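# Sort small circuit boards by length into two green bins

## Task

Put every small circuit board into one of the two green bins, with all the long boards in one bin and all the short boards in the other, then release them so neither gripper is still holding a board.

## Robot and tools

Robot: two arms, left_arm and right_arm, each with a parallel two-finger gripper. Both are reported in one shared scene frame: origin on the table top midway between the arms, +x out over the table, +z up, left_arm on the +y side. The left base sits near (+0.021, +0.307, 0) m and the right base near (-0.033, -0.299, 0) m, each turned slightly about z. The names left and right refer to the arms, not to image sides. Each gripper's fingers extend along its own +z axis and close along its own y axis. The reported hand position is the point between the finger pads, roughly 1 cm behind the tips, and it may be somewhat wrong, more so when the arm reaches far. A wrist camera hangs on each gripper and can bump into things.

Row format (used by execute_actions and move): one flat list of 14 numbers covering both arms, each between -1 and 1. Order: left_arm dx, dy, dz, rx, ry, rz, opening, then right_arm dx, dy, dz, rx, ry, rz, opening. All 14 must be given even when one arm stays still. dx..rz are an offset, not a pose: a target displacement from where that gripper was measured at the start of the action (for a call's first action, or for move, the pose in the latest result shown), expressed in the gripper's own axes. Scale: 1.0 equals 0.6 m of travel or 180 degrees of turn; rx, ry, rz form a single rotation vector. Opening is absolute, not an offset: +1 fully open (0.094 m), -1 closed. An optional extra 12 numbers (0 to 1) set per-joint stiffness multipliers, left arm's six joints then right arm's six, and they persist until changed.

execute_actions(actions): a list of up to 15 actions; each action is a table of up to 15 rows, one row per 1/30 s step, 15 steps per action (0.5 s). A short table repeats its final row. Every row in an action is measured from the same start pose, not chained. An empty list just returns state and images. Per step, the commanded pose is clipped to at most 70 mm and 16 degrees from the measured pose, so large offsets need several actions; after an action the arm drifts at most to its last clipped pose.

move(target, speed, blocking): drives each gripper in a straight line toward the offset given in target (one 14-number row as above, relative to the last reported pose). speed is in m/s, 0.002 to 0.5, default 0.25; rotation rate is capped at twice that in rad/s. Paths last 0.5 to 10 s and end together; longer ones are cut off. Nothing avoids obstacles or the other arm. Grippers can lag, drift, or overshoot speed near full extension. Faster contact and targets set deeper past a surface both mean harder pressing. blocking=false returns after 0.5 s while the arm keeps moving; then use wait(0) or stop before any new action or move. The result adds a move: line with the ending (done, off_target, moving, held, fault), which limits applied (paced means the pose was clipped; held means a safety check blocked steps, after which the arm may jump faster), and each gripper's remaining distance to its target.

wait(seconds, 0 to 10): lets time run with last commands held; returns early if a running move finishes. stop(): brakes a running move; needs stopping distance, fingers keep moving. zoom_image(camera, region): camera is cam_high, cam_left_wrist or cam_right_wrist (all 504x504); region [x0, y0, x1, y1] pixels, top-left origin, at most 504 by 504. read_manual(section): only returns licence texts. finished_scene(scene): ends the current scene irreversibly once the robot has held its last command; call it only when all boards are sorted and released.

Result lines: a state line per arm with end_effector_position (m) and end_effector_quat_wxyz; Hand target lines show where the controller is currently steering each gripper; grip_measured gives finger opening on the same scale as the command (each gripper may read up to about 1 mm off); Joint positions end with opening in metres; joint torques include offsets and noise. pose unreachable means the clearance check altered that arm's command. FAULT and OVER-TEMPERATURE FAULT lines report arm stops; MOTOR HOT warns from 75 °C, the arm is halted at 90 °C, and at 100 °C it goes limp and falls, so avoid long heavy holding.

Practical points: arms tend to finish about a centimetre or more below target, and zero offsets can let them sag further; to hold an arm still, send the offset back to its desired pose in the first call of a reply and zeros afterward, raising the aim if it stays low. The robot keeps executing its last command while you compose a reply. To grip, command an opening below grip_measured, about 0.03 lower for a firm hold; very thin boards (under about 2 mm) get less force. Pads may spike hard on first contact. Parts may be tugged or nudged unexpectedly. Avoid dropping, slamming or hard pushes; never knock anything off the table; keep the arms from colliding or pressing on each other. Faster, smoother, lower-effort motion is preferred.

Each tool is called as name(argument=value, ...) on one line, values as JSON.

## Session

execute_actions(actions=[])

Scene clock: 0.00 s.
left_arm: end_effector_position=(+0.1667, +0.1174, +0.2479) grip_measured=+1.000 end_effector_quat_wxyz=(+0.638, +0.664, +0.383, -0.066) | right_arm: end_effector_position=(+0.4524, -0.3447, +0.3267) grip_measured=+1.000 end_effector_quat_wxyz=(+0.313, -0.326, +0.858, -0.245)
Joint positions: left_arm=[-0.463  0.365  0.462 -0.338  0.737  1.108  0.094] | right_arm=[ 0.183  1.846  2.124 -1.05   0.201 -0.834  0.094]
Joint velocities: left_arm=[-0.027 -0.022 -0.012 -0.066 -0.051 -0.022  0.   ] | right_arm=[ 0.012 -0.007  0.007  0.007 -0.037  0.007  0.   ]
Joint torques (N m, as the arm reports them, + toward a larger angle): no reading
Motor temperatures (°C, as the motors report them): left_arm=[26 26 27 27 27 25] | right_arm=[28 24 27 26 25 26]
Hand target (left_arm): +0.165, +0.117, +0.255; +0.644, +0.662, +0.378, -0.064
Hand target (right_arm): +0.451, -0.345, +0.330; +0.316, -0.324, +0.858, -0.245
Joint stiffness scale: left_arm=[1. 1. 1. 1. 1. 1.] | right_arm=[1. 1. 1. 1. 1. 1.]

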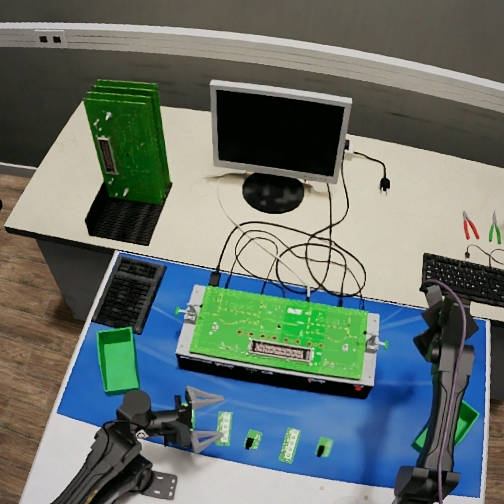

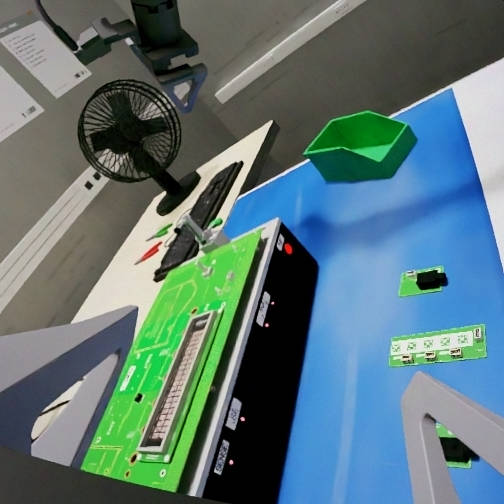

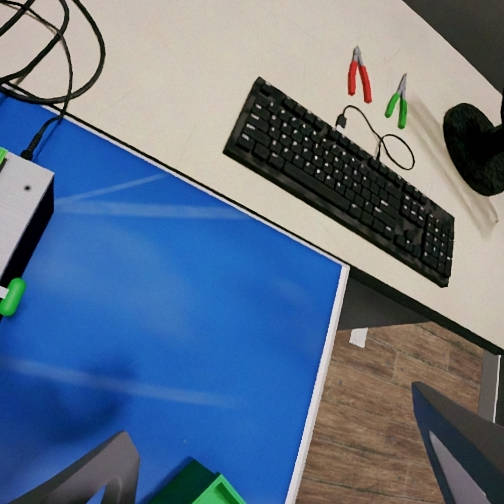

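zoom_image(camera="cam_high", region=[80, 320, 500, 504])

move(target=[0,0,0,-0.054,0.518,-0.539,1, 0,0,0,0,0,0,1], speed=0.4)

Region (80, 320, 500, 504) of cam_high's 504x504 image, scaled by 1.200, with more detail than that image has; it fills the top 221 rows of this view, and the rest is white.

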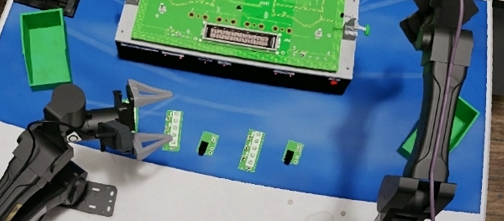

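Scene clock: 5.27 s.
left_arm: end_effector_position=(+0.1616, +0.1236, +0.2458) grip_measured=+1.000 end_effector_quat_wxyz=(+0.067, +0.007, +0.994, -0.090) | right_arm: end_effector_position=(+0.4524, -0.3447, +0.3267) grip_measured=+1.000 end_effector_quat_wxyz=(+0.313, -0.326, +0.858, -0.245)
Joint positions: left_arm=[-0.985  1.308  1.539 -1.577  0.004 -0.906  0.094] | right_arm=[ 0.183  1.846  2.124 -1.05   0.201 -0.834  0.094]
Joint velocities: left_arm=[-0.012 -0.002 -0.027 -0.022  0.007 -0.022  0.   ] | right_arm=[-0.012 -0.022  0.017 -0.037 -0.022 -0.051  0.   ]
Joint torques (N m, as the arm reports them, + toward a larger angle): left_arm=[ 0.71 -2.61  7.34  0.51 -0.01 -0.08] | right_arm=[ -0.05 -11.46   6.16   2.07   0.09   0.01]
Motor temperatures (°C, as the motors report them): left_arm=[26 26 29 28 27 25] | right_arm=[28 25 28 27 25 26]
Hand target (left_arm): +0.164, +0.122, +0.252; +0.068, -0.002, +0.993, -0.096
Hand target (right_arm): +0.452, -0.345, +0.327; +0.313, -0.326, +0.858, -0.245
Off the commanded pose (left_arm): 0.008 m, 13 deg.
Off the commanded pose (right_arm): 0.000 m, 0 deg.
Joint stiffness scale: left_arm=[1. 1. 1. 1. 1. 1.] | right_arm=[1. 1. 1. 1. 1. 1.]
joint sent to its limit (left arm) — the command would take joint 4 (wrist pitch) past its lower limit, so that joint was sent only as far as its limit.
move: off_target (left_arm)

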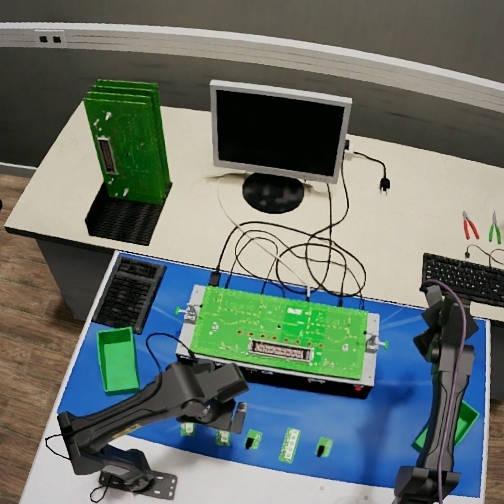

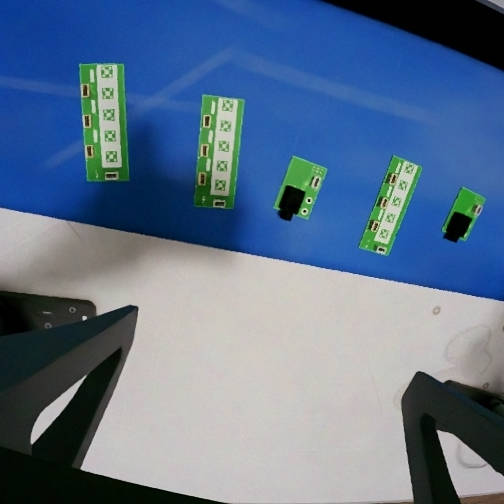

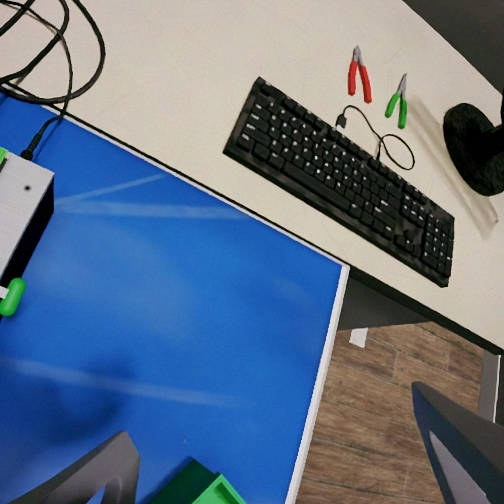

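move(target=[-0.117,0.166,0.202,-0.057,0.043,-0.004,1, 0.092,0.558,-0.08,-0.164,0.209,0.218,1], speed=0.3)

Scene clock: 9.87 s.
left_arm: end_effector_position=(+0.2470, +0.1934, +0.1256) grip_measured=+1.000 end_effector_quat_wxyz=(-0.003, -0.002, +1.000, -0.012) | right_arm: end_effector_position=(+0.2508, -0.1511, +0.1272) grip_measured=+1.000 end_effector_quat_wxyz=(-0.010, -0.001, +1.000, -0.001)
Joint positions: left_arm=[-0.52   1.494  1.223 -1.294  0.024 -0.459  0.094] | right_arm=[ 0.679  1.772  1.525 -1.343 -0.007  0.471  0.094]
Joint velocities: left_arm=[-0.002  0.002 -0.007  0.022 -0.051 -0.022  0.   ] | right_arm=[-0.007 -0.017  0.007 -0.007  0.066  0.037  0.   ]
Joint torques (N m, as the arm reports them, + toward a larger angle): left_arm=[ 0.55 -4.79  4.39  0.33 -0.14  0.07] | right_arm=[  0.54 -12.01   4.87   0.68  -0.02   0.02]
Motor temperatures (°C, as the motors report them): left_arm=[26 26 29 28 27 25] | right_arm=[28 27 28 27 25 26]
Hand target (left_arm): +0.249, +0.197, +0.122; -0.001, -0.001, +1.000, -0.005
Hand target (right_arm): +0.250, -0.147, +0.130; -0.000, -0.000, +1.000, +0.008
Off the commanded pose (left_arm): 0.009 m, 1 deg.
Off the commanded pose (right_arm): 0.003 m, 1 deg.
Joint stiffness scale: left_arm=[1. 1. 1. 1. 1. 1.] | right_arm=[1. 1. 1. 1. 1. 1.]
move: done

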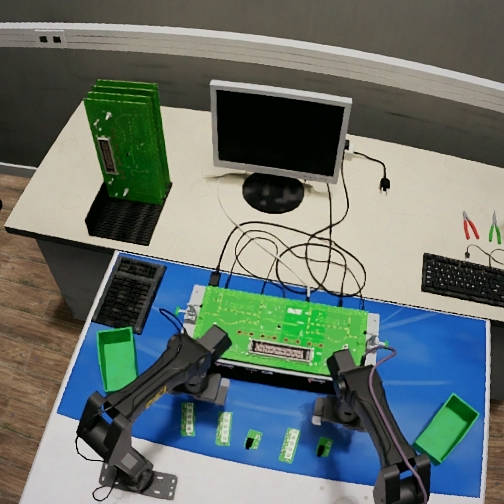

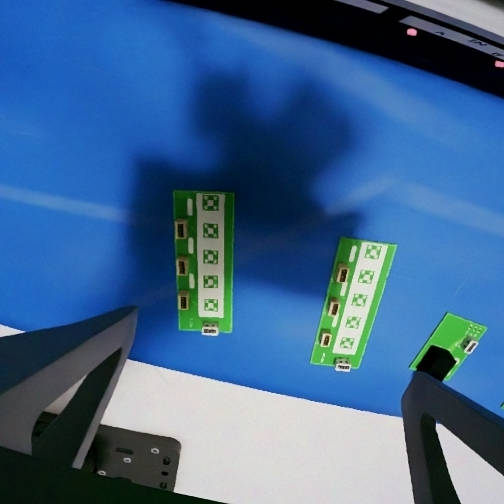

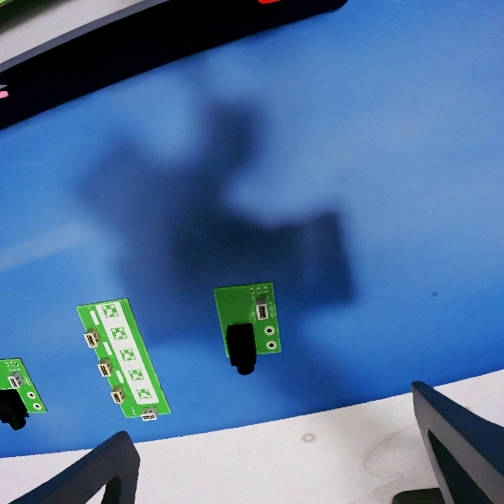

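move(target=[0,0.085,0.14,-0.008,0,-0.075,1, 0,0.01,0.14,0,-0.006,0,1], speed=0.2)

Scene clock: 12.10 s.
left_arm: end_effector_position=(+0.2472, +0.2376, +0.0455) grip_measured=+1.000 end_effector_quat_wxyz=(-0.002, -0.112, +0.994, -0.008) | right_arm: end_effector_position=(+0.2480, -0.1473, +0.0485) grip_measured=+1.000 end_effector_quat_wxyz=(-0.002, -0.000, +1.000, +0.003)
Joint positions: left_arm=[-0.357  1.494  0.898 -0.972  0.017 -0.516  0.094] | right_arm=[ 0.693  1.801  1.243 -1.014 -0.008  0.487  0.094]
Joint velocities: left_arm=[-0.017 -0.007  0.007 -0.066 -0.037  0.037  0.   ] | right_arm=[-0.002  0.002 -0.012 -0.051 -0.066  0.022  0.   ]
Joint torques (N m, as the arm reports them, + toward a larger angle): left_arm=[ 0.47 -4.01  4.12  0.31 -0.15 -0.07] | right_arm=[ 0.71 -9.34  4.91  0.69  0.07  0.06]
Motor temperatures (°C, as the motors report them): left_arm=[26 26 29 28 27 25] | right_arm=[28 27 28 27 25 26]
Hand target (left_arm): +0.247, +0.241, +0.041; -0.004, -0.119, +0.993, -0.001
Hand target (right_arm): +0.248, -0.146, +0.043; -0.001, -0.002, +1.000, -0.001
Off the commanded pose (left_arm): 0.007 m, 1 deg.
Off the commanded pose (right_arm): 0.006 m, 1 deg.
Joint stiffness scale: left_arm=[1. 1. 1. 1. 1. 1.] | right_arm=[1. 1. 1. 1. 1. 1.]
move: done

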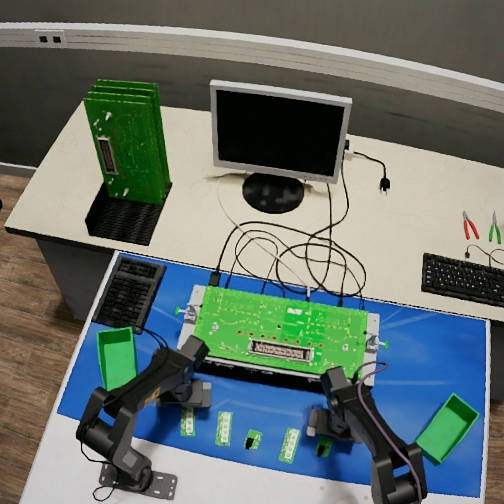

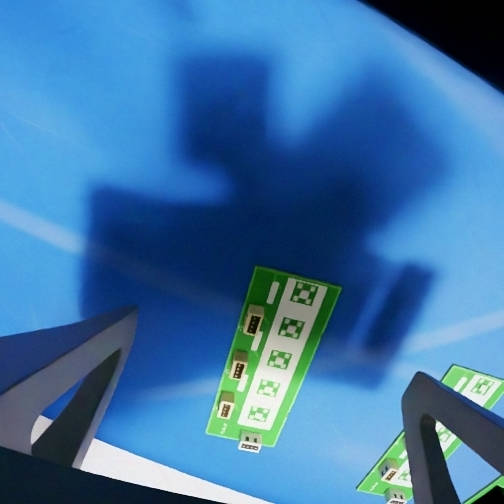

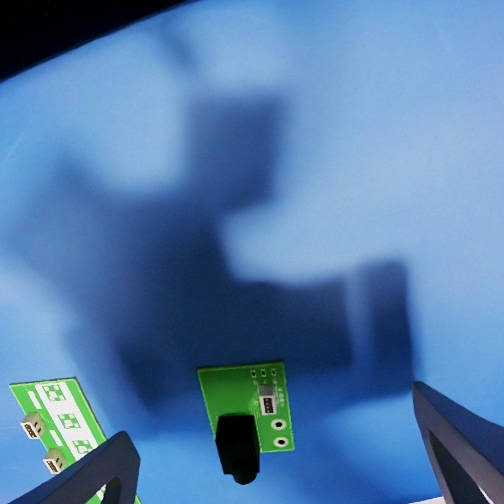

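move(target=[0.04,0.0,0.04,0,0,0.025,0.2, 0.033,0.02,0.045,0,0,0,0.2], speed=0.1)

Scene clock: 13.67 s.
left_arm: end_effector_position=(+0.2216, +0.2347, +0.0158) grip_measured=+0.202 end_effector_quat_wxyz=(-0.021, -0.081, +0.996, -0.000) | right_arm: end_effector_position=(+0.2288, -0.1374, +0.0236) grip_measured=+0.202 end_effector_quat_wxyz=(-0.006, -0.000, +1.000, +0.001)
Joint positions: left_arm=[-0.404  1.494  0.768 -0.882  0.017 -0.501  0.056] | right_arm=[ 0.751  1.801  1.137 -0.917 -0.008  0.545  0.056]
Joint velocities: left_arm=[ 0.007 -0.002 -0.012 -0.037 -0.007 -0.037  0.001] | right_arm=[-0.027 -0.002 -0.002  0.081 -0.066  0.022 -0.001]
Joint torques (N m, as the arm reports them, + toward a larger angle): left_arm=[-0.6  -7.65  3.66  0.25 -0.03  0.08] | right_arm=[  0.46 -10.2    4.49   0.72  -0.03   0.05]
Motor temperatures (°C, as the motors report them): left_arm=[26 27 29 28 27 25] | right_arm=[28 27 28 27 25 26]
Hand target (left_arm): +0.224, +0.232, +0.021; -0.003, -0.073, +0.997, -0.008
Hand target (right_arm): +0.228, -0.135, +0.022; -0.003, -0.000, +1.000, +0.004
Off the commanded pose (left_arm): 0.007 m, 3 deg.
Off the commanded pose (right_arm): 0.003 m, 1 deg.
Joint stiffness scale: left_arm=[1. 1. 1. 1. 1. 1.] | right_arm=[1. 1. 1. 1. 1. 1.]
move: off_target (left_arm)

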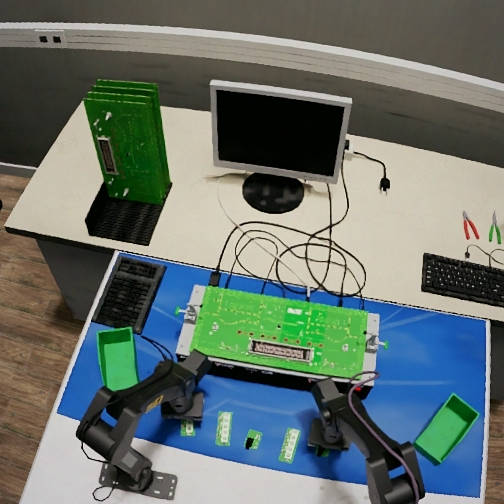

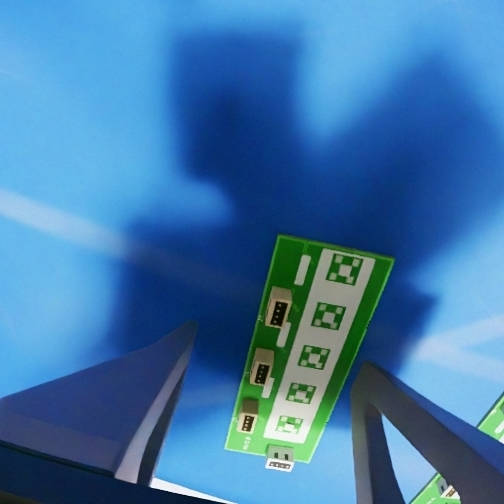

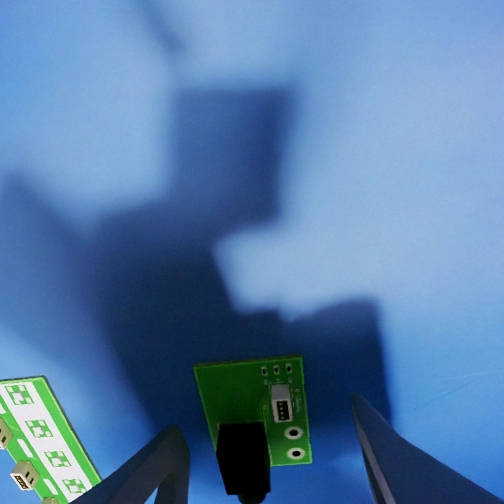

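move(target=[0.0,-0.017,0.012,0,0,0,0.2, 0.015,0.008,0.024,0,0,0,0.2], speed=0.03)

Scene clock: 15.87 s.
left_arm: end_effector_position=(+0.2214, +0.2292, +0.0125) grip_measured=+0.202 end_effector_quat_wxyz=(-0.022, -0.082, +0.996, +0.001) | right_arm: end_effector_position=(+0.2214, -0.1354, +0.0150) grip_measured=+0.202 end_effector_quat_wxyz=(-0.008, +0.001, +1.000, -0.001)
Joint positions: left_arm=[-0.429  1.511  0.768 -0.868  0.016 -0.528  0.056] | right_arm=[ 0.769  1.801  1.099 -0.883 -0.007  0.565  0.056]
Joint velocities: left_arm=[-0.002 -0.002  0.002 -0.022 -0.081 -0.037 -0.001] | right_arm=[ 0.007 -0.012 -0.017 -0.081  0.081 -0.022  0.001]
Joint torques (N m, as the arm reports them, + toward a larger angle): left_arm=[-1.09 -3.43  4.43  0.34  0.01 -0.1 ] | right_arm=[ 0.85 -9.3   4.09  0.88 -0.02  0.08]
Motor temperatures (°C, as the motors report them): left_arm=[26 27 29 28 27 25] | right_arm=[28 28 28 27 25 26]
Hand target (left_arm): +0.223, +0.225, +0.009; -0.021, -0.081, +0.996, +0.000
Hand target (right_arm): +0.219, -0.133, +0.010; -0.006, -0.000, +1.000, +0.001
Off the commanded pose (left_arm): 0.006 m, 0 deg.
Off the commanded pose (right_arm): 0.006 m, 0 deg.
Joint stiffness scale: left_arm=[1. 1. 1. 1. 1. 1.] | right_arm=[1. 1. 1. 1. 1. 1.]
move: done

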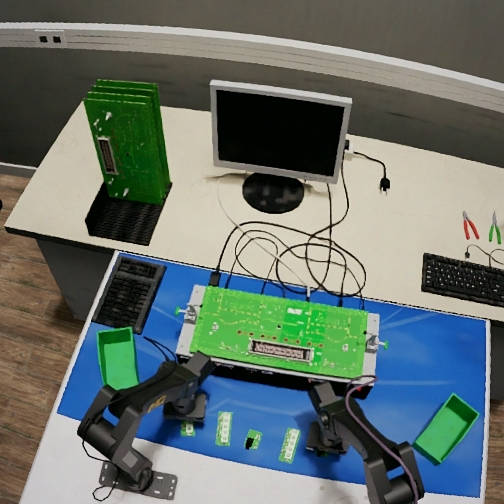

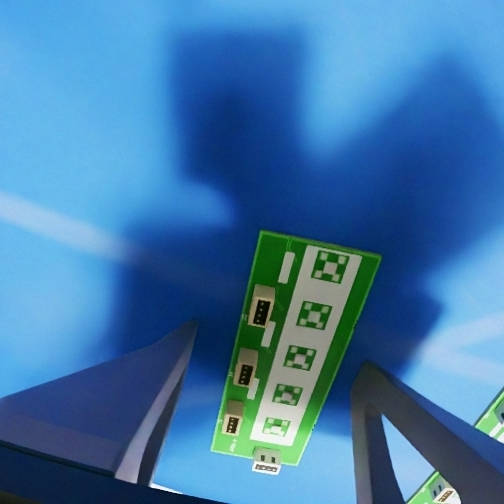

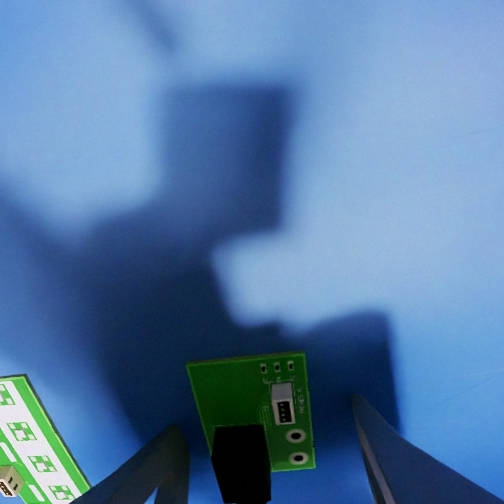

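move(target=[0.0,0,0.012,0,0,0,0.2, 0,0,0.015,0,0,0,0.2], speed=0.02)

move(target=[0.0,0,0.006,0,0,0,-0.36, 0,0,0.006,0,0,0,-0.36], speed=0.02)

Scene clock: 17.00 s.
left_arm: end_effector_position=(+0.2214, +0.2293, +0.0125) grip_measured=+0.202 end_effector_quat_wxyz=(-0.022, -0.083, +0.996, +0.002) | right_arm: end_effector_position=(+0.2214, -0.1354, +0.0150) grip_measured=+0.202 end_effector_quat_wxyz=(-0.008, +0.001, +1.000, -0.001)
Joint positions: left_arm=[-0.429  1.511  0.768 -0.869  0.016 -0.529  0.056] | right_arm=[ 0.769  1.801  1.099 -0.883 -0.007  0.566  0.056]
Joint velocities: left_arm=[ 0.007 -0.007 -0.012 -0.007 -0.022 -0.007 -0.   ] | right_arm=[-0.002 -0.002  0.017 -0.007 -0.022 -0.051 -0.001]
Joint torques (N m, as the arm reports them, + toward a larger angle): left_arm=[-0.01 -3.72  2.87  0.45 -0.01  0.01] | right_arm=[-0.04 -8.43  3.85  0.91 -0.01  0.02]
Motor temperatures (°C, as the motors report them): left_arm=[26 27 29 28 27 25] | right_arm=[28 28 28 27 25 26]
Hand target (left_arm): +0.221, +0.229, +0.006; -0.022, -0.082, +0.996, +0.002
Hand target (right_arm): +0.221, -0.136, +0.006; -0.008, +0.001, +1.000, -0.001
Off the commanded pose (left_arm): 0.007 m, 0 deg.
Off the commanded pose (right_arm): 0.009 m, 0 deg.
Joint stiffness scale: left_arm=[1. 1. 1. 1. 1. 1.] | right_arm=[1. 1. 1. 1. 1. 1.]
move: done

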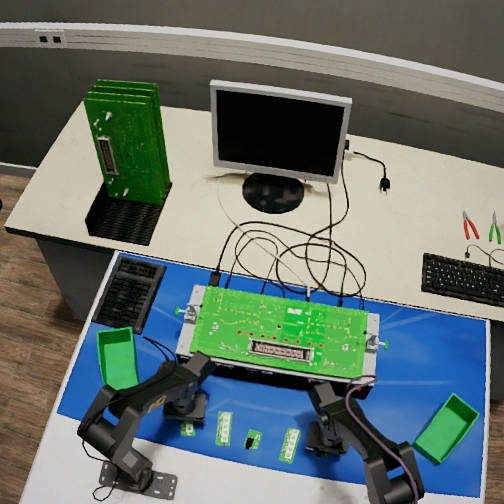

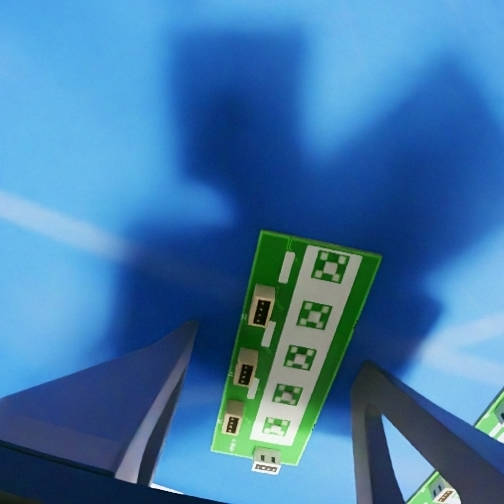

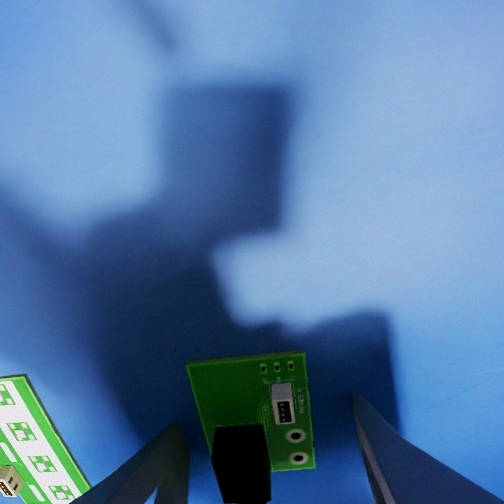

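Scene clock: 17.70 s.
left_arm: end_effector_position=(+0.2219, +0.2279, +0.0125) grip_measured=-0.343 end_effector_quat_wxyz=(-0.021, -0.083, +0.996, -0.002) | right_arm: end_effector_position=(+0.2213, -0.1351, +0.0150) grip_measured=-0.343 end_effector_quat_wxyz=(-0.008, +0.001, +1.000, +0.000)
Joint positions: left_arm=[-0.429  1.511  0.768 -0.865  0.022 -0.529  0.031] | right_arm=[ 0.769  1.801  1.099 -0.883 -0.009  0.566  0.031]
Joint velocities: left_arm=[-0.012 -0.022  0.007 -0.037  0.037 -0.037 -0.   ] | right_arm=[-0.002 -0.007  0.002 -0.007 -0.037  0.007  0.   ]
Joint torques (N m, as the arm reports them, + toward a larger angle): left_arm=[ 0.   -4.19  3.66  0.26 -0.07 -0.02] | right_arm=[-0.08 -9.29  4.73  0.67  0.    0.  ]
Motor temperatures (°C, as the motors report them): left_arm=[26 27 29 28 27 25] | right_arm=[28 28 28 27 25 26]
Hand target (left_arm): +0.221, +0.229, +0.009; -0.022, -0.083, +0.996, +0.002
Hand target (right_arm): +0.221, -0.135, +0.011; -0.008, +0.001, +1.000, -0.001
Off the commanded pose (left_arm): 0.004 m, 0 deg.
Off the commanded pose (right_arm): 0.004 m, 0 deg.
Joint stiffness scale: left_arm=[1. 1. 1. 1. 1. 1.] | right_arm=[1. 1. 1. 1. 1. 1.]
move: done

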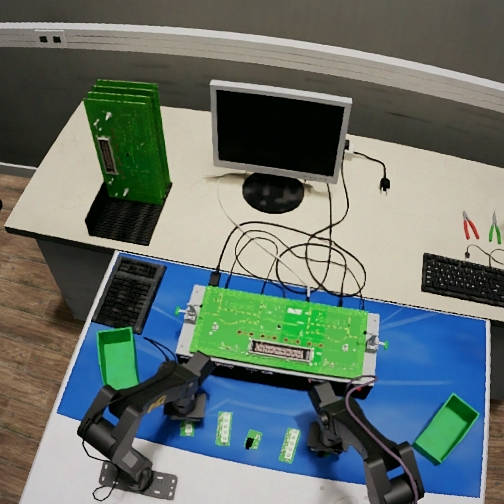

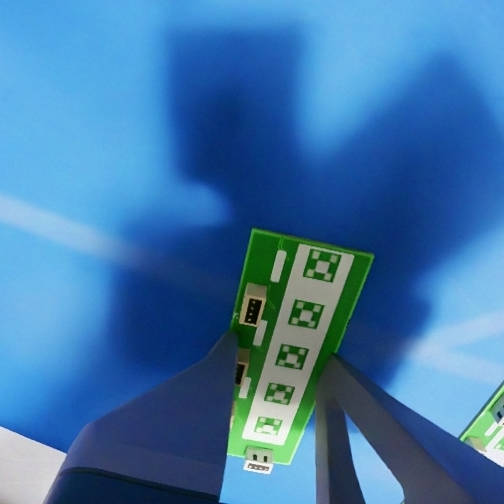

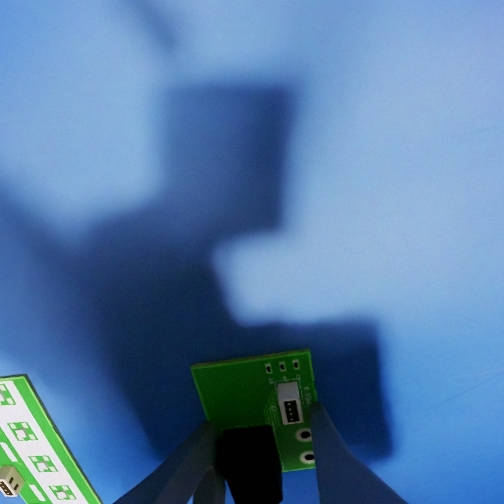

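move(target=[0.0,0,-0.2,0,0,0,-0.38, 0,0,-0.2,0,0,0,-0.38], speed=0.2)

move(target=[-0.243,0.325,-0.02,0,-0.013,-0.085,-0.38, -0.19,-0.57,-0.02,0,0,0.19,-0.38], speed=0.3)

Scene clock: 20.57 s.
left_arm: end_effector_position=(+0.2197, +0.2286, +0.1202) grip_measured=-0.378 end_effector_quat_wxyz=(-0.040, -0.083, +0.996, +0.007) | right_arm: end_effector_position=(+0.2243, -0.1332, +0.1253) grip_measured=-0.357 end_effector_quat_wxyz=(-0.015, +0.001, +1.000, -0.004)
Joint positions: left_arm=[-0.429  1.423  1.136 -1.361  0.022 -0.529  0.029] | right_arm=[ 0.769  1.727  1.464 -1.336 -0.009  0.566  0.03 ]
Joint velocities: left_arm=[-0.007 -0.012  0.002  0.037  0.022  0.007 -0.001] | right_arm=[ 0.012  0.017  0.012 -0.066 -0.037  0.007 -0.001]
Joint torques (N m, as the arm reports them, + toward a larger angle): left_arm=[ 0.36 -6.35  7.43 -0.01 -0.03  0.03] | right_arm=[ -0.31 -11.03   7.06   0.29  -0.01  -0.01]
Motor temperatures (°C, as the motors report them): left_arm=[26 27 29 27 27 25] | right_arm=[28 28 28 27 25 26]
Hand target (left_arm): +0.224, +0.228, +0.132; -0.021, -0.083, +0.996, -0.002
Hand target (right_arm): +0.225, -0.134, +0.134; -0.008, +0.001, +1.000, +0.000
Off the commanded pose (left_arm): 0.014 m, 2 deg.
Off the commanded pose (right_arm): 0.010 m, 1 deg.
Joint stiffness scale: left_arm=[1. 1. 1. 1. 1. 1.] | right_arm=[1. 1. 1. 1. 1. 1.]
move: off_target (left_arm)

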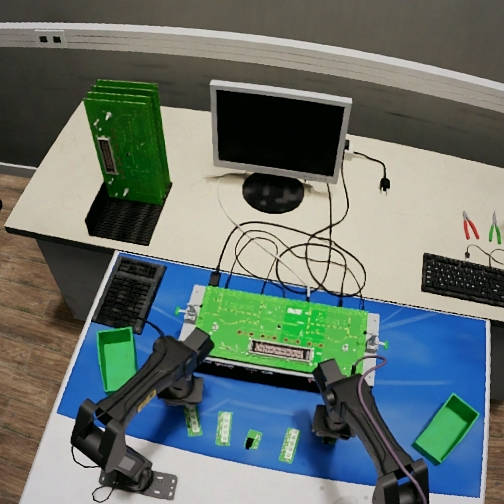

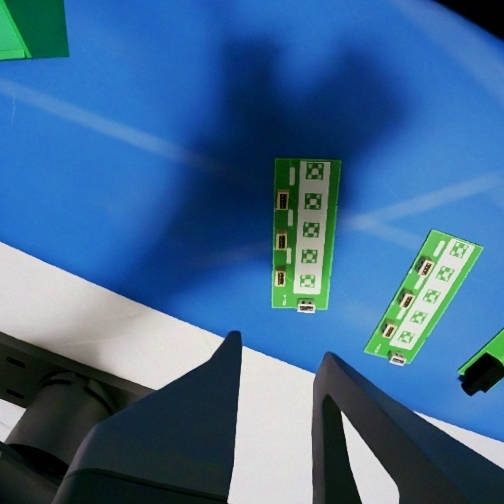

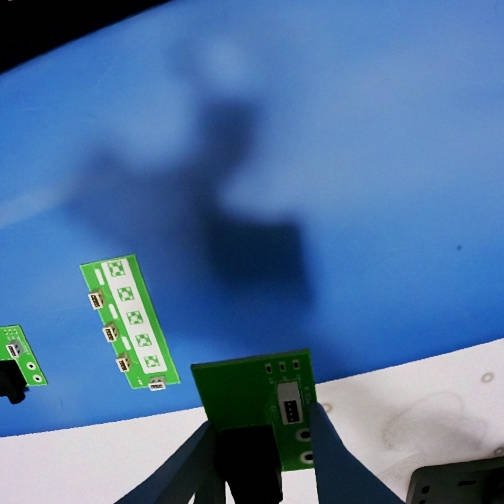

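Scene clock: 22.53 s.
left_arm: end_effector_position=(+0.3269, +0.4365, +0.1229) grip_measured=-0.378 end_effector_quat_wxyz=(-0.024, -0.218, +0.976, +0.002) | right_arm: end_effector_position=(+0.3353, -0.4771, +0.1396) grip_measured=-0.357 end_effector_quat_wxyz=(-0.004, +0.301, +0.953, -0.011)
Joint positions: left_arm=[ 0.324  1.845  1.598 -1.371 -0.013 -0.051  0.029] | right_arm=[-0.238  2.143  2.092 -1.526  0.022  0.169  0.03 ]
Joint velocities: left_arm=[-0.002 -0.027 -0.002 -0.037 -0.037 -0.022  0.002] | right_arm=[-0.002 -0.037 -0.002 -0.051 -0.037  0.007 -0.   ]
Joint torques (N m, as the arm reports them, + toward a larger angle): left_arm=[ 0.07 -7.84  7.67  0.06 -0.09  0.07] | right_arm=[  0.48 -12.91   7.41   0.37   0.12  -0.05]
Motor temperatures (°C, as the motors report them): left_arm=[26 27 30 27 27 25] | right_arm=[28 28 28 27 25 26]
Hand target (left_arm): +0.332, +0.440, +0.130; -0.014, -0.214, +0.977, +0.008
Hand target (right_arm): +0.336, -0.477, +0.141; -0.008, +0.296, +0.955, -0.016
Off the commanded pose (left_arm): 0.010 m, 2 deg.
Off the commanded pose (right_arm): 0.004 m, 1 deg.
Joint stiffness scale: left_arm=[1. 1. 1. 1. 1. 1.] | right_arm=[1. 1. 1. 1. 1. 1.]
move: done

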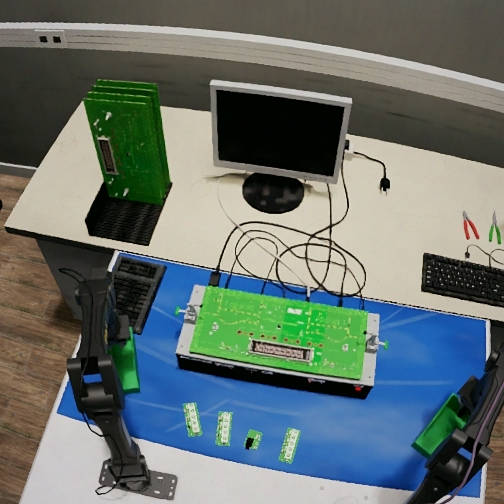

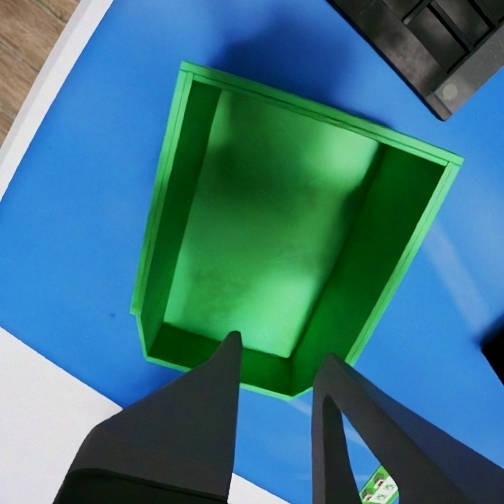

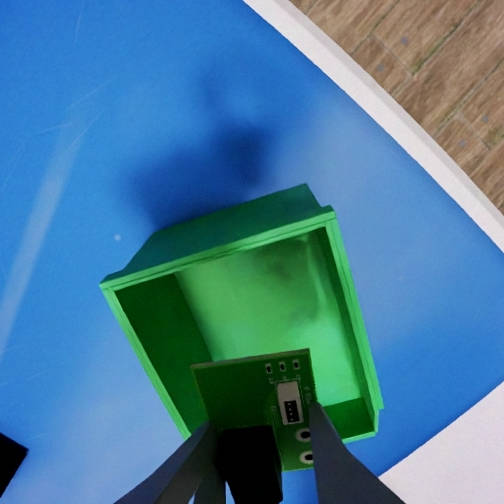

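move(target=[0.319,-0.267,0.14,0,-0.015,0.012,0.2, 0.08,0,0.17,0,0,0.02,-0.39], speed=0.25)

Scene clock: 26.30 s.
left_arm: end_effector_position=(+0.2179, +0.2154, +0.0366) grip_measured=+0.198 end_effector_quat_wxyz=(-0.019, -0.198, +0.980, +0.014) | right_arm: end_effector_position=(+0.2901, -0.4515, +0.0335) grip_measured=-0.388 end_effector_quat_wxyz=(-0.018, +0.330, +0.944, -0.009)
Joint positions: left_arm=[-0.507  1.482  0.847 -0.985  0.    -0.841  0.056] | right_arm=[-0.228  1.985  1.429 -1.049  0.022  0.241  0.029]
Joint velocities: left_arm=[ 0.007  0.002 -0.002  0.037 -0.022  0.007 -0.001] | right_arm=[-0.017  0.007 -0.012 -0.051 -0.022 -0.007  0.001]
Joint torques (N m, as the arm reports them, + toward a larger angle): left_arm=[-0.68 -6.68  3.69  0.21 -0.18 -0.1 ] | right_arm=[  0.38 -14.25   4.56   0.64  -0.01   0.1 ]
Motor temperatures (°C, as the motors report them): left_arm=[26 28 30 27 27 25] | right_arm=[28 29 29 27 25 26]
Hand target (left_arm): +0.219, +0.216, +0.039; -0.006, -0.200, +0.980, +0.014
Hand target (right_arm): +0.293, -0.450, +0.038; -0.004, +0.331, +0.944, -0.011
Off the commanded pose (left_arm): 0.011 m, 2 deg.
Off the commanded pose (right_arm): 0.006 m, 2 deg.
Joint stiffness scale: left_arm=[1. 1. 1. 1. 1. 1.] | right_arm=[1. 1. 1. 1. 1. 1.]
move: off_target (left_arm)

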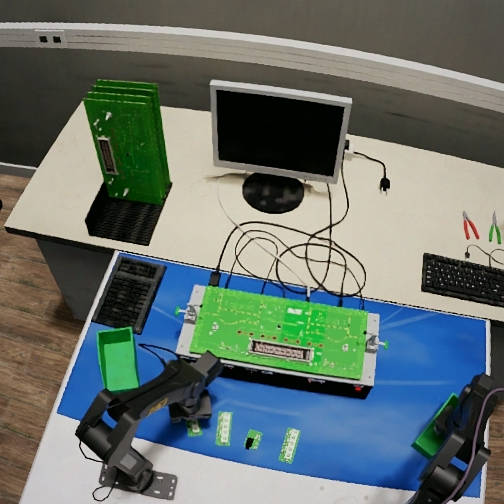

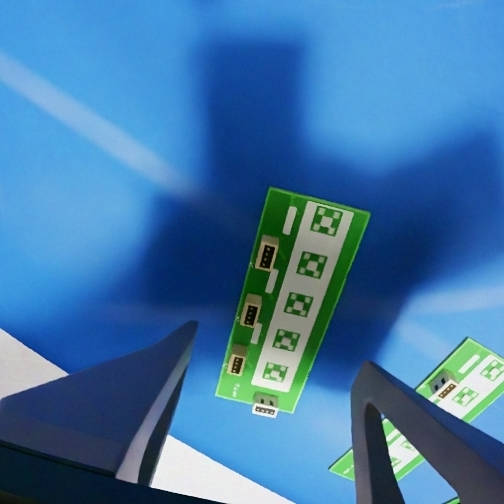

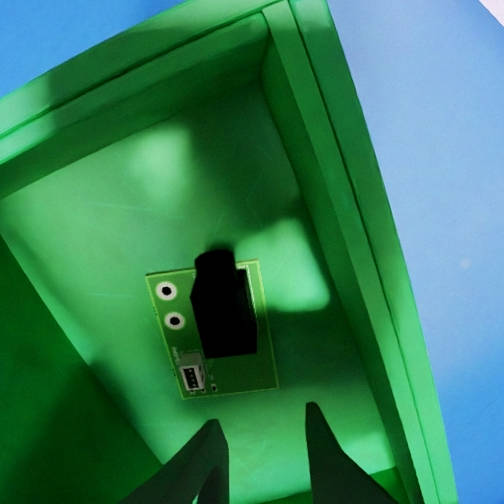

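move(target=[0,-0.004,0.052,0.016,-0.012,0.01,0.0, 0,0,-0.17,0,-0.01,0,-0.2], speed=0.1)

Scene clock: 28.60 s.
left_arm: end_effector_position=(+0.2167, +0.2157, +0.0118) grip_measured=+0.002 end_effector_quat_wxyz=(-0.003, -0.187, +0.982, +0.001) | right_arm: end_effector_position=(+0.2942, -0.4532, +0.1222) grip_measured=-0.202 end_effector_quat_wxyz=(-0.016, +0.332, +0.943, -0.009)
Joint positions: left_arm=[-0.507  1.482  0.739 -0.834  0.002 -0.818  0.047] | right_arm=[-0.228  1.948  1.733 -1.386  0.021  0.244  0.037]
Joint velocities: left_arm=[ 0.002 -0.022  0.017  0.007 -0.037 -0.037  0.001] | right_arm=[-0.007 -0.002 -0.012 -0.066 -0.022 -0.037 -0.001]
Joint torques (N m, as the arm reports them, + toward a larger angle): left_arm=[-0.07 -4.42  2.28  0.67  0.01  0.06] | right_arm=[  0.83 -14.15   7.3    0.32   0.1    0.07]
Motor temperatures (°C, as the motors report them): left_arm=[26 28 30 27 27 25] | right_arm=[28 30 29 27 25 26]
Hand target (left_arm): +0.218, +0.214, +0.005; +0.004, -0.182, +0.983, -0.006
Hand target (right_arm): +0.296, -0.451, +0.135; -0.003, +0.330, +0.944, -0.014
Off the commanded pose (left_arm): 0.007 m, 1 deg.
Off the commanded pose (right_arm): 0.013 m, 2 deg.
Joint stiffness scale: left_arm=[1. 1. 1. 1. 1. 1.] | right_arm=[1. 1. 1. 1. 1. 1.]
move: off_target (right_arm)

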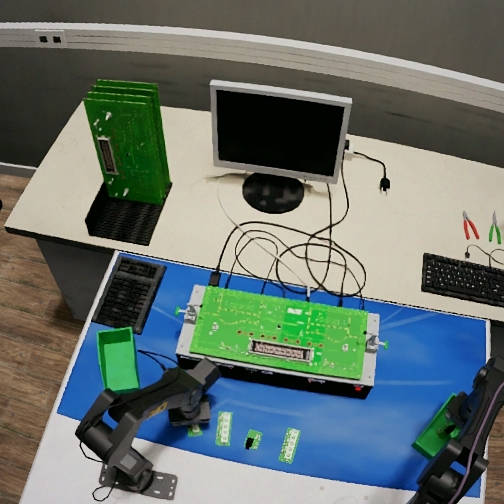

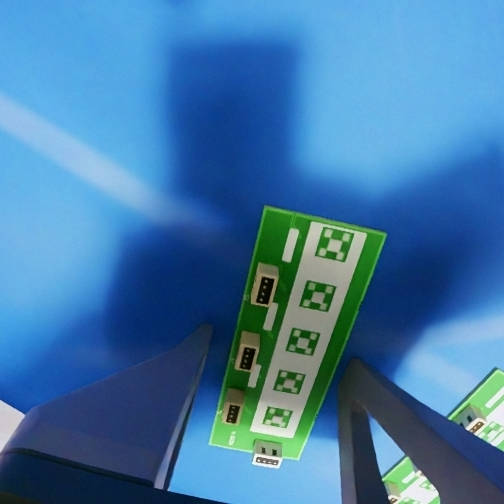

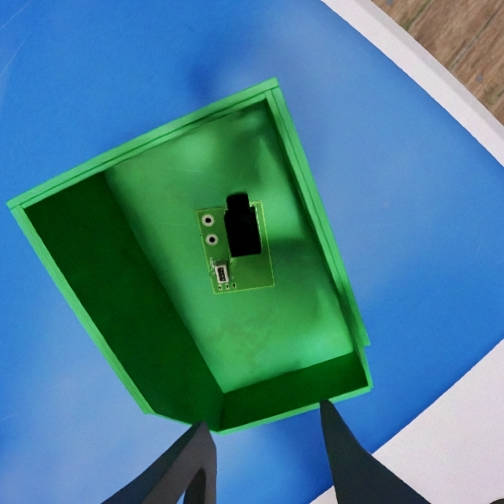

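move(target=[0,0,0.012,0,0,0,-0.36, 0.53,0.435,-0.01,0,-0.01,-0.16,-0.2], speed=0.35)

move(target=[0,0,-0.21,0,0.01,0,-0.36, 0,0,0,0,0,0,-0.2], speed=0.12)

Scene clock: 31.03 s.
left_arm: end_effector_position=(+0.2177, +0.2144, +0.0118) grip_measured=-0.340 end_effector_quat_wxyz=(-0.002, -0.187, +0.982, -0.003) | right_arm: end_effector_position=(+0.2102, -0.0469, +0.1294) grip_measured=-0.202 end_effector_quat_wxyz=(-0.007, +0.079, +0.997, +0.006)
Joint positions: left_arm=[-0.507  1.482  0.739 -0.828  0.006 -0.818  0.031] | right_arm=[ 0.997  1.871  1.659 -1.358 -0.018  0.951  0.037]
Joint velocities: left_arm=[ 0.022  0.007  0.002 -0.007 -0.066 -0.007 -0.   ] | right_arm=[ 0.002 -0.012  0.017  0.037 -0.051 -0.022 -0.   ]
Joint torques (N m, as the arm reports them, + toward a larger angle): left_arm=[ 0.01 -3.48  3.    0.47 -0.08 -0.01] | right_arm=[ -0.57 -10.33   7.52   0.42   0.03   0.08]
Motor temperatures (°C, as the motors report them): left_arm=[26 28 30 27 27 25] | right_arm=[28 30 29 26 25 26]
Hand target (left_arm): +0.217, +0.216, +0.005; -0.003, -0.187, +0.982, +0.001
Hand target (right_arm): +0.212, -0.049, +0.132; -0.007, +0.087, +0.996, +0.000
Off the commanded pose (left_arm): 0.007 m, 0 deg.
Off the commanded pose (right_arm): 0.004 m, 2 deg.
Joint stiffness scale: left_arm=[1. 1. 1. 1. 1. 1.] | right_arm=[1. 1. 1. 1. 1. 1.]
move: done

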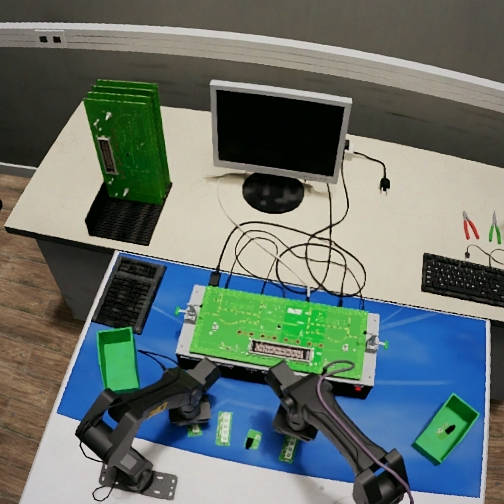

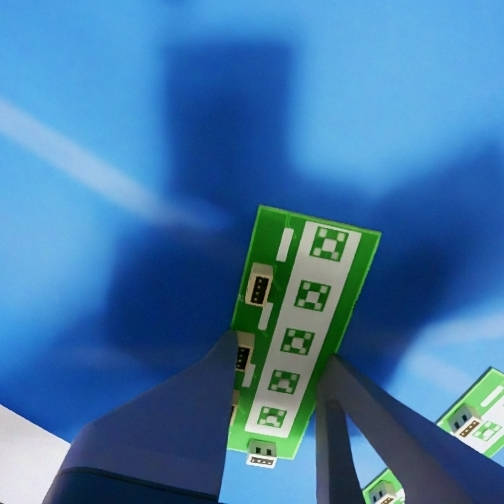

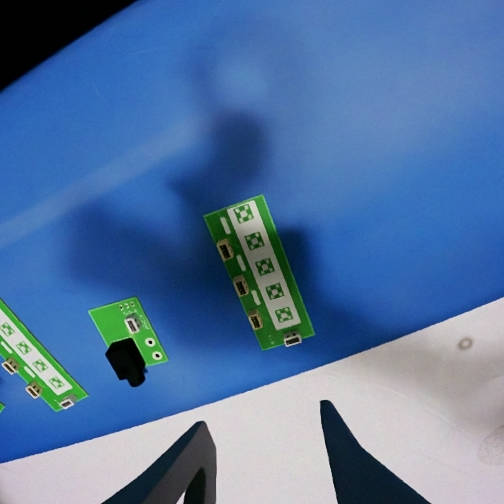

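Scene clock: 32.70 s.
left_arm: end_effector_position=(+0.2109, +0.2150, +0.1243) grip_measured=-0.340 end_effector_quat_wxyz=(-0.035, -0.187, +0.982, +0.009) | right_arm: end_effector_position=(+0.2101, -0.0470, +0.1294) grip_measured=-0.202 end_effector_quat_wxyz=(-0.007, +0.079, +0.997, +0.006)
Joint positions: left_arm=[-0.502  1.402  1.135 -1.371  0.025 -0.812  0.031] | right_arm=[ 0.997  1.871  1.659 -1.359 -0.018  0.951  0.037]
Joint velocities: left_arm=[-0.012 -0.017 -0.007 -0.066 -0.007 -0.051  0.001] | right_arm=[-0.002  0.007  0.002 -0.022  0.007  0.007  0.001]
Joint torques (N m, as the arm reports them, + toward a larger angle): left_arm=[ 0.69 -6.57  7.55 -0.02  0.03  0.06] | right_arm=[ -0.05 -11.31   5.85   0.57  -0.02   0.  ]
Motor temperatures (°C, as the motors report them): left_arm=[26 28 30 27 27 25] | right_arm=[28 30 29 26 25 26]
Hand target (left_arm): +0.215, +0.214, +0.137; -0.017, -0.187, +0.982, -0.006
Hand target (right_arm): +0.210, -0.047, +0.129; -0.007, +0.079, +0.997, +0.006
Off the commanded pose (left_arm): 0.015 m, 3 deg.
Off the commanded pose (right_arm): 0.000 m, 0 deg.
Joint stiffness scale: left_arm=[1. 1. 1. 1. 1. 1.] | right_arm=[1. 1. 1. 1. 1. 1.]
move: off_target (left_arm)

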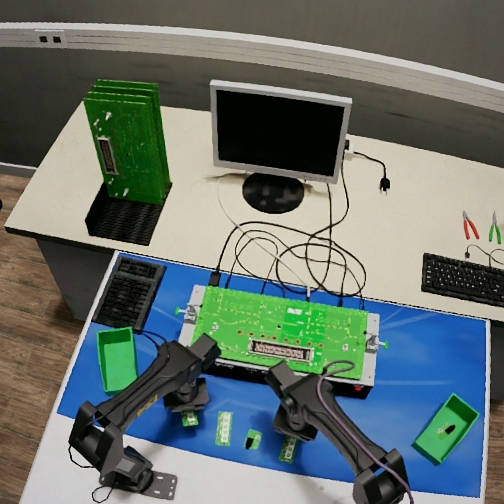

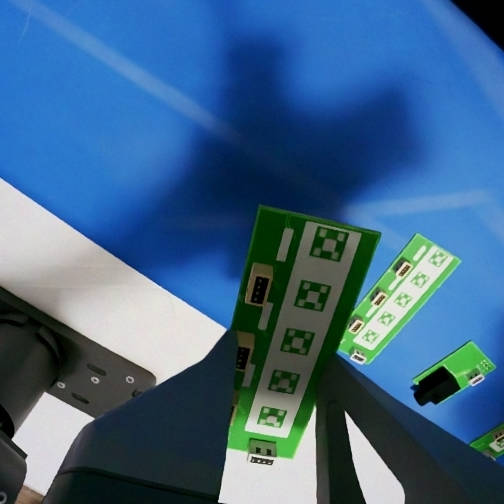

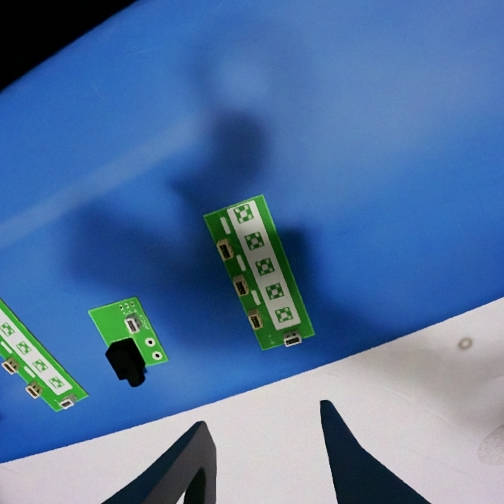

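move(target=[-0.322,0.278,-0.04,0.008,-0.022,0,-0.36, 0.043,0.153,0.14,0,0,-0.03,0.1], speed=0.25)

Scene clock: 34.93 s.
left_arm: end_effector_position=(+0.3245, +0.4350, +0.1389) grip_measured=-0.340 end_effector_quat_wxyz=(-0.005, -0.193, +0.981, -0.002) | right_arm: end_effector_position=(+0.1949, +0.0395, +0.0449) grip_measured=+0.098 end_effector_quat_wxyz=(-0.014, +0.031, +0.999, -0.004)
Joint positions: left_arm=[ 0.33   1.799  1.605 -1.387  0.001  0.008  0.031] | right_arm=[ 1.173  2.154  1.732 -1.17  -0.019  1.03   0.052]
Joint velocities: left_arm=[-0.012  0.002 -0.007 -0.037 -0.051  0.051  0.001] | right_arm=[-0.017 -0.002 -0.012 -0.022  0.066  0.081 -0.   ]
Joint torques (N m, as the arm reports them, + toward a larger angle): left_arm=[-0.06 -7.53  7.82  0.14  0.04  0.07] | right_arm=[  0.37 -13.23   7.29   0.66  -0.06   0.06]
Motor temperatures (°C, as the motors report them): left_arm=[26 28 30 27 27 25] | right_arm=[28 31 29 26 25 26]
Hand target (left_arm): +0.330, +0.436, +0.146; +0.006, -0.187, +0.982, -0.003
Hand target (right_arm): +0.198, +0.048, +0.047; -0.008, +0.032, +0.999, +0.007
Off the commanded pose (left_arm): 0.009 m, 1 deg.
Off the commanded pose (right_arm): 0.010 m, 1 deg.
Joint stiffness scale: left_arm=[1. 1. 1. 1. 1. 1.] | right_arm=[1. 1. 1. 1. 1. 1.]
move: done

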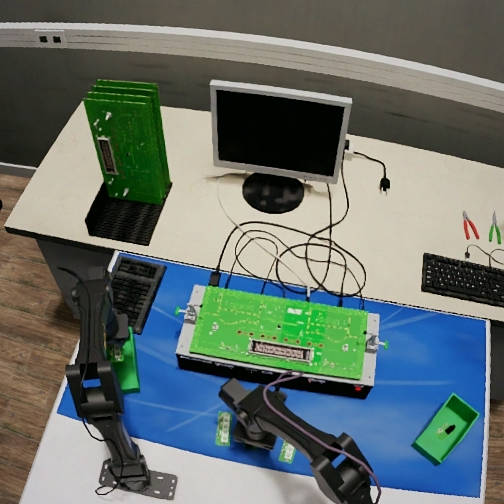

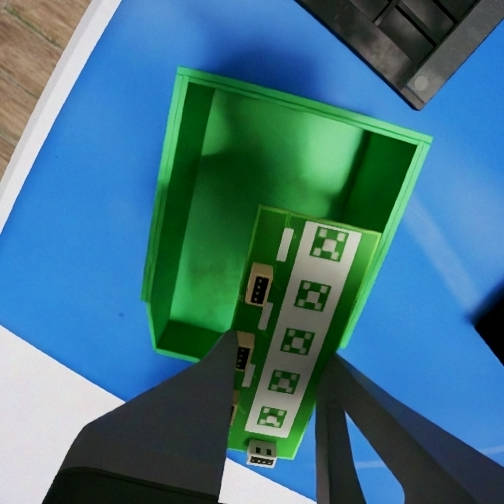

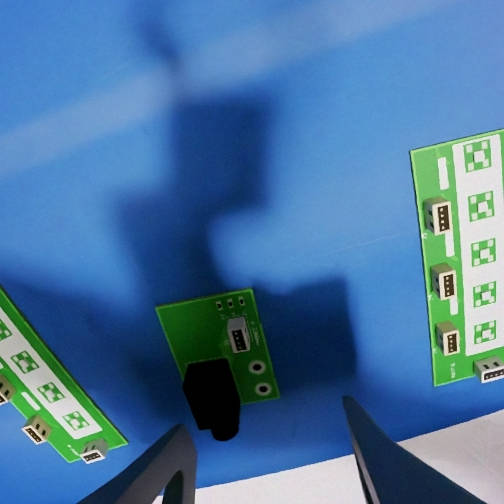

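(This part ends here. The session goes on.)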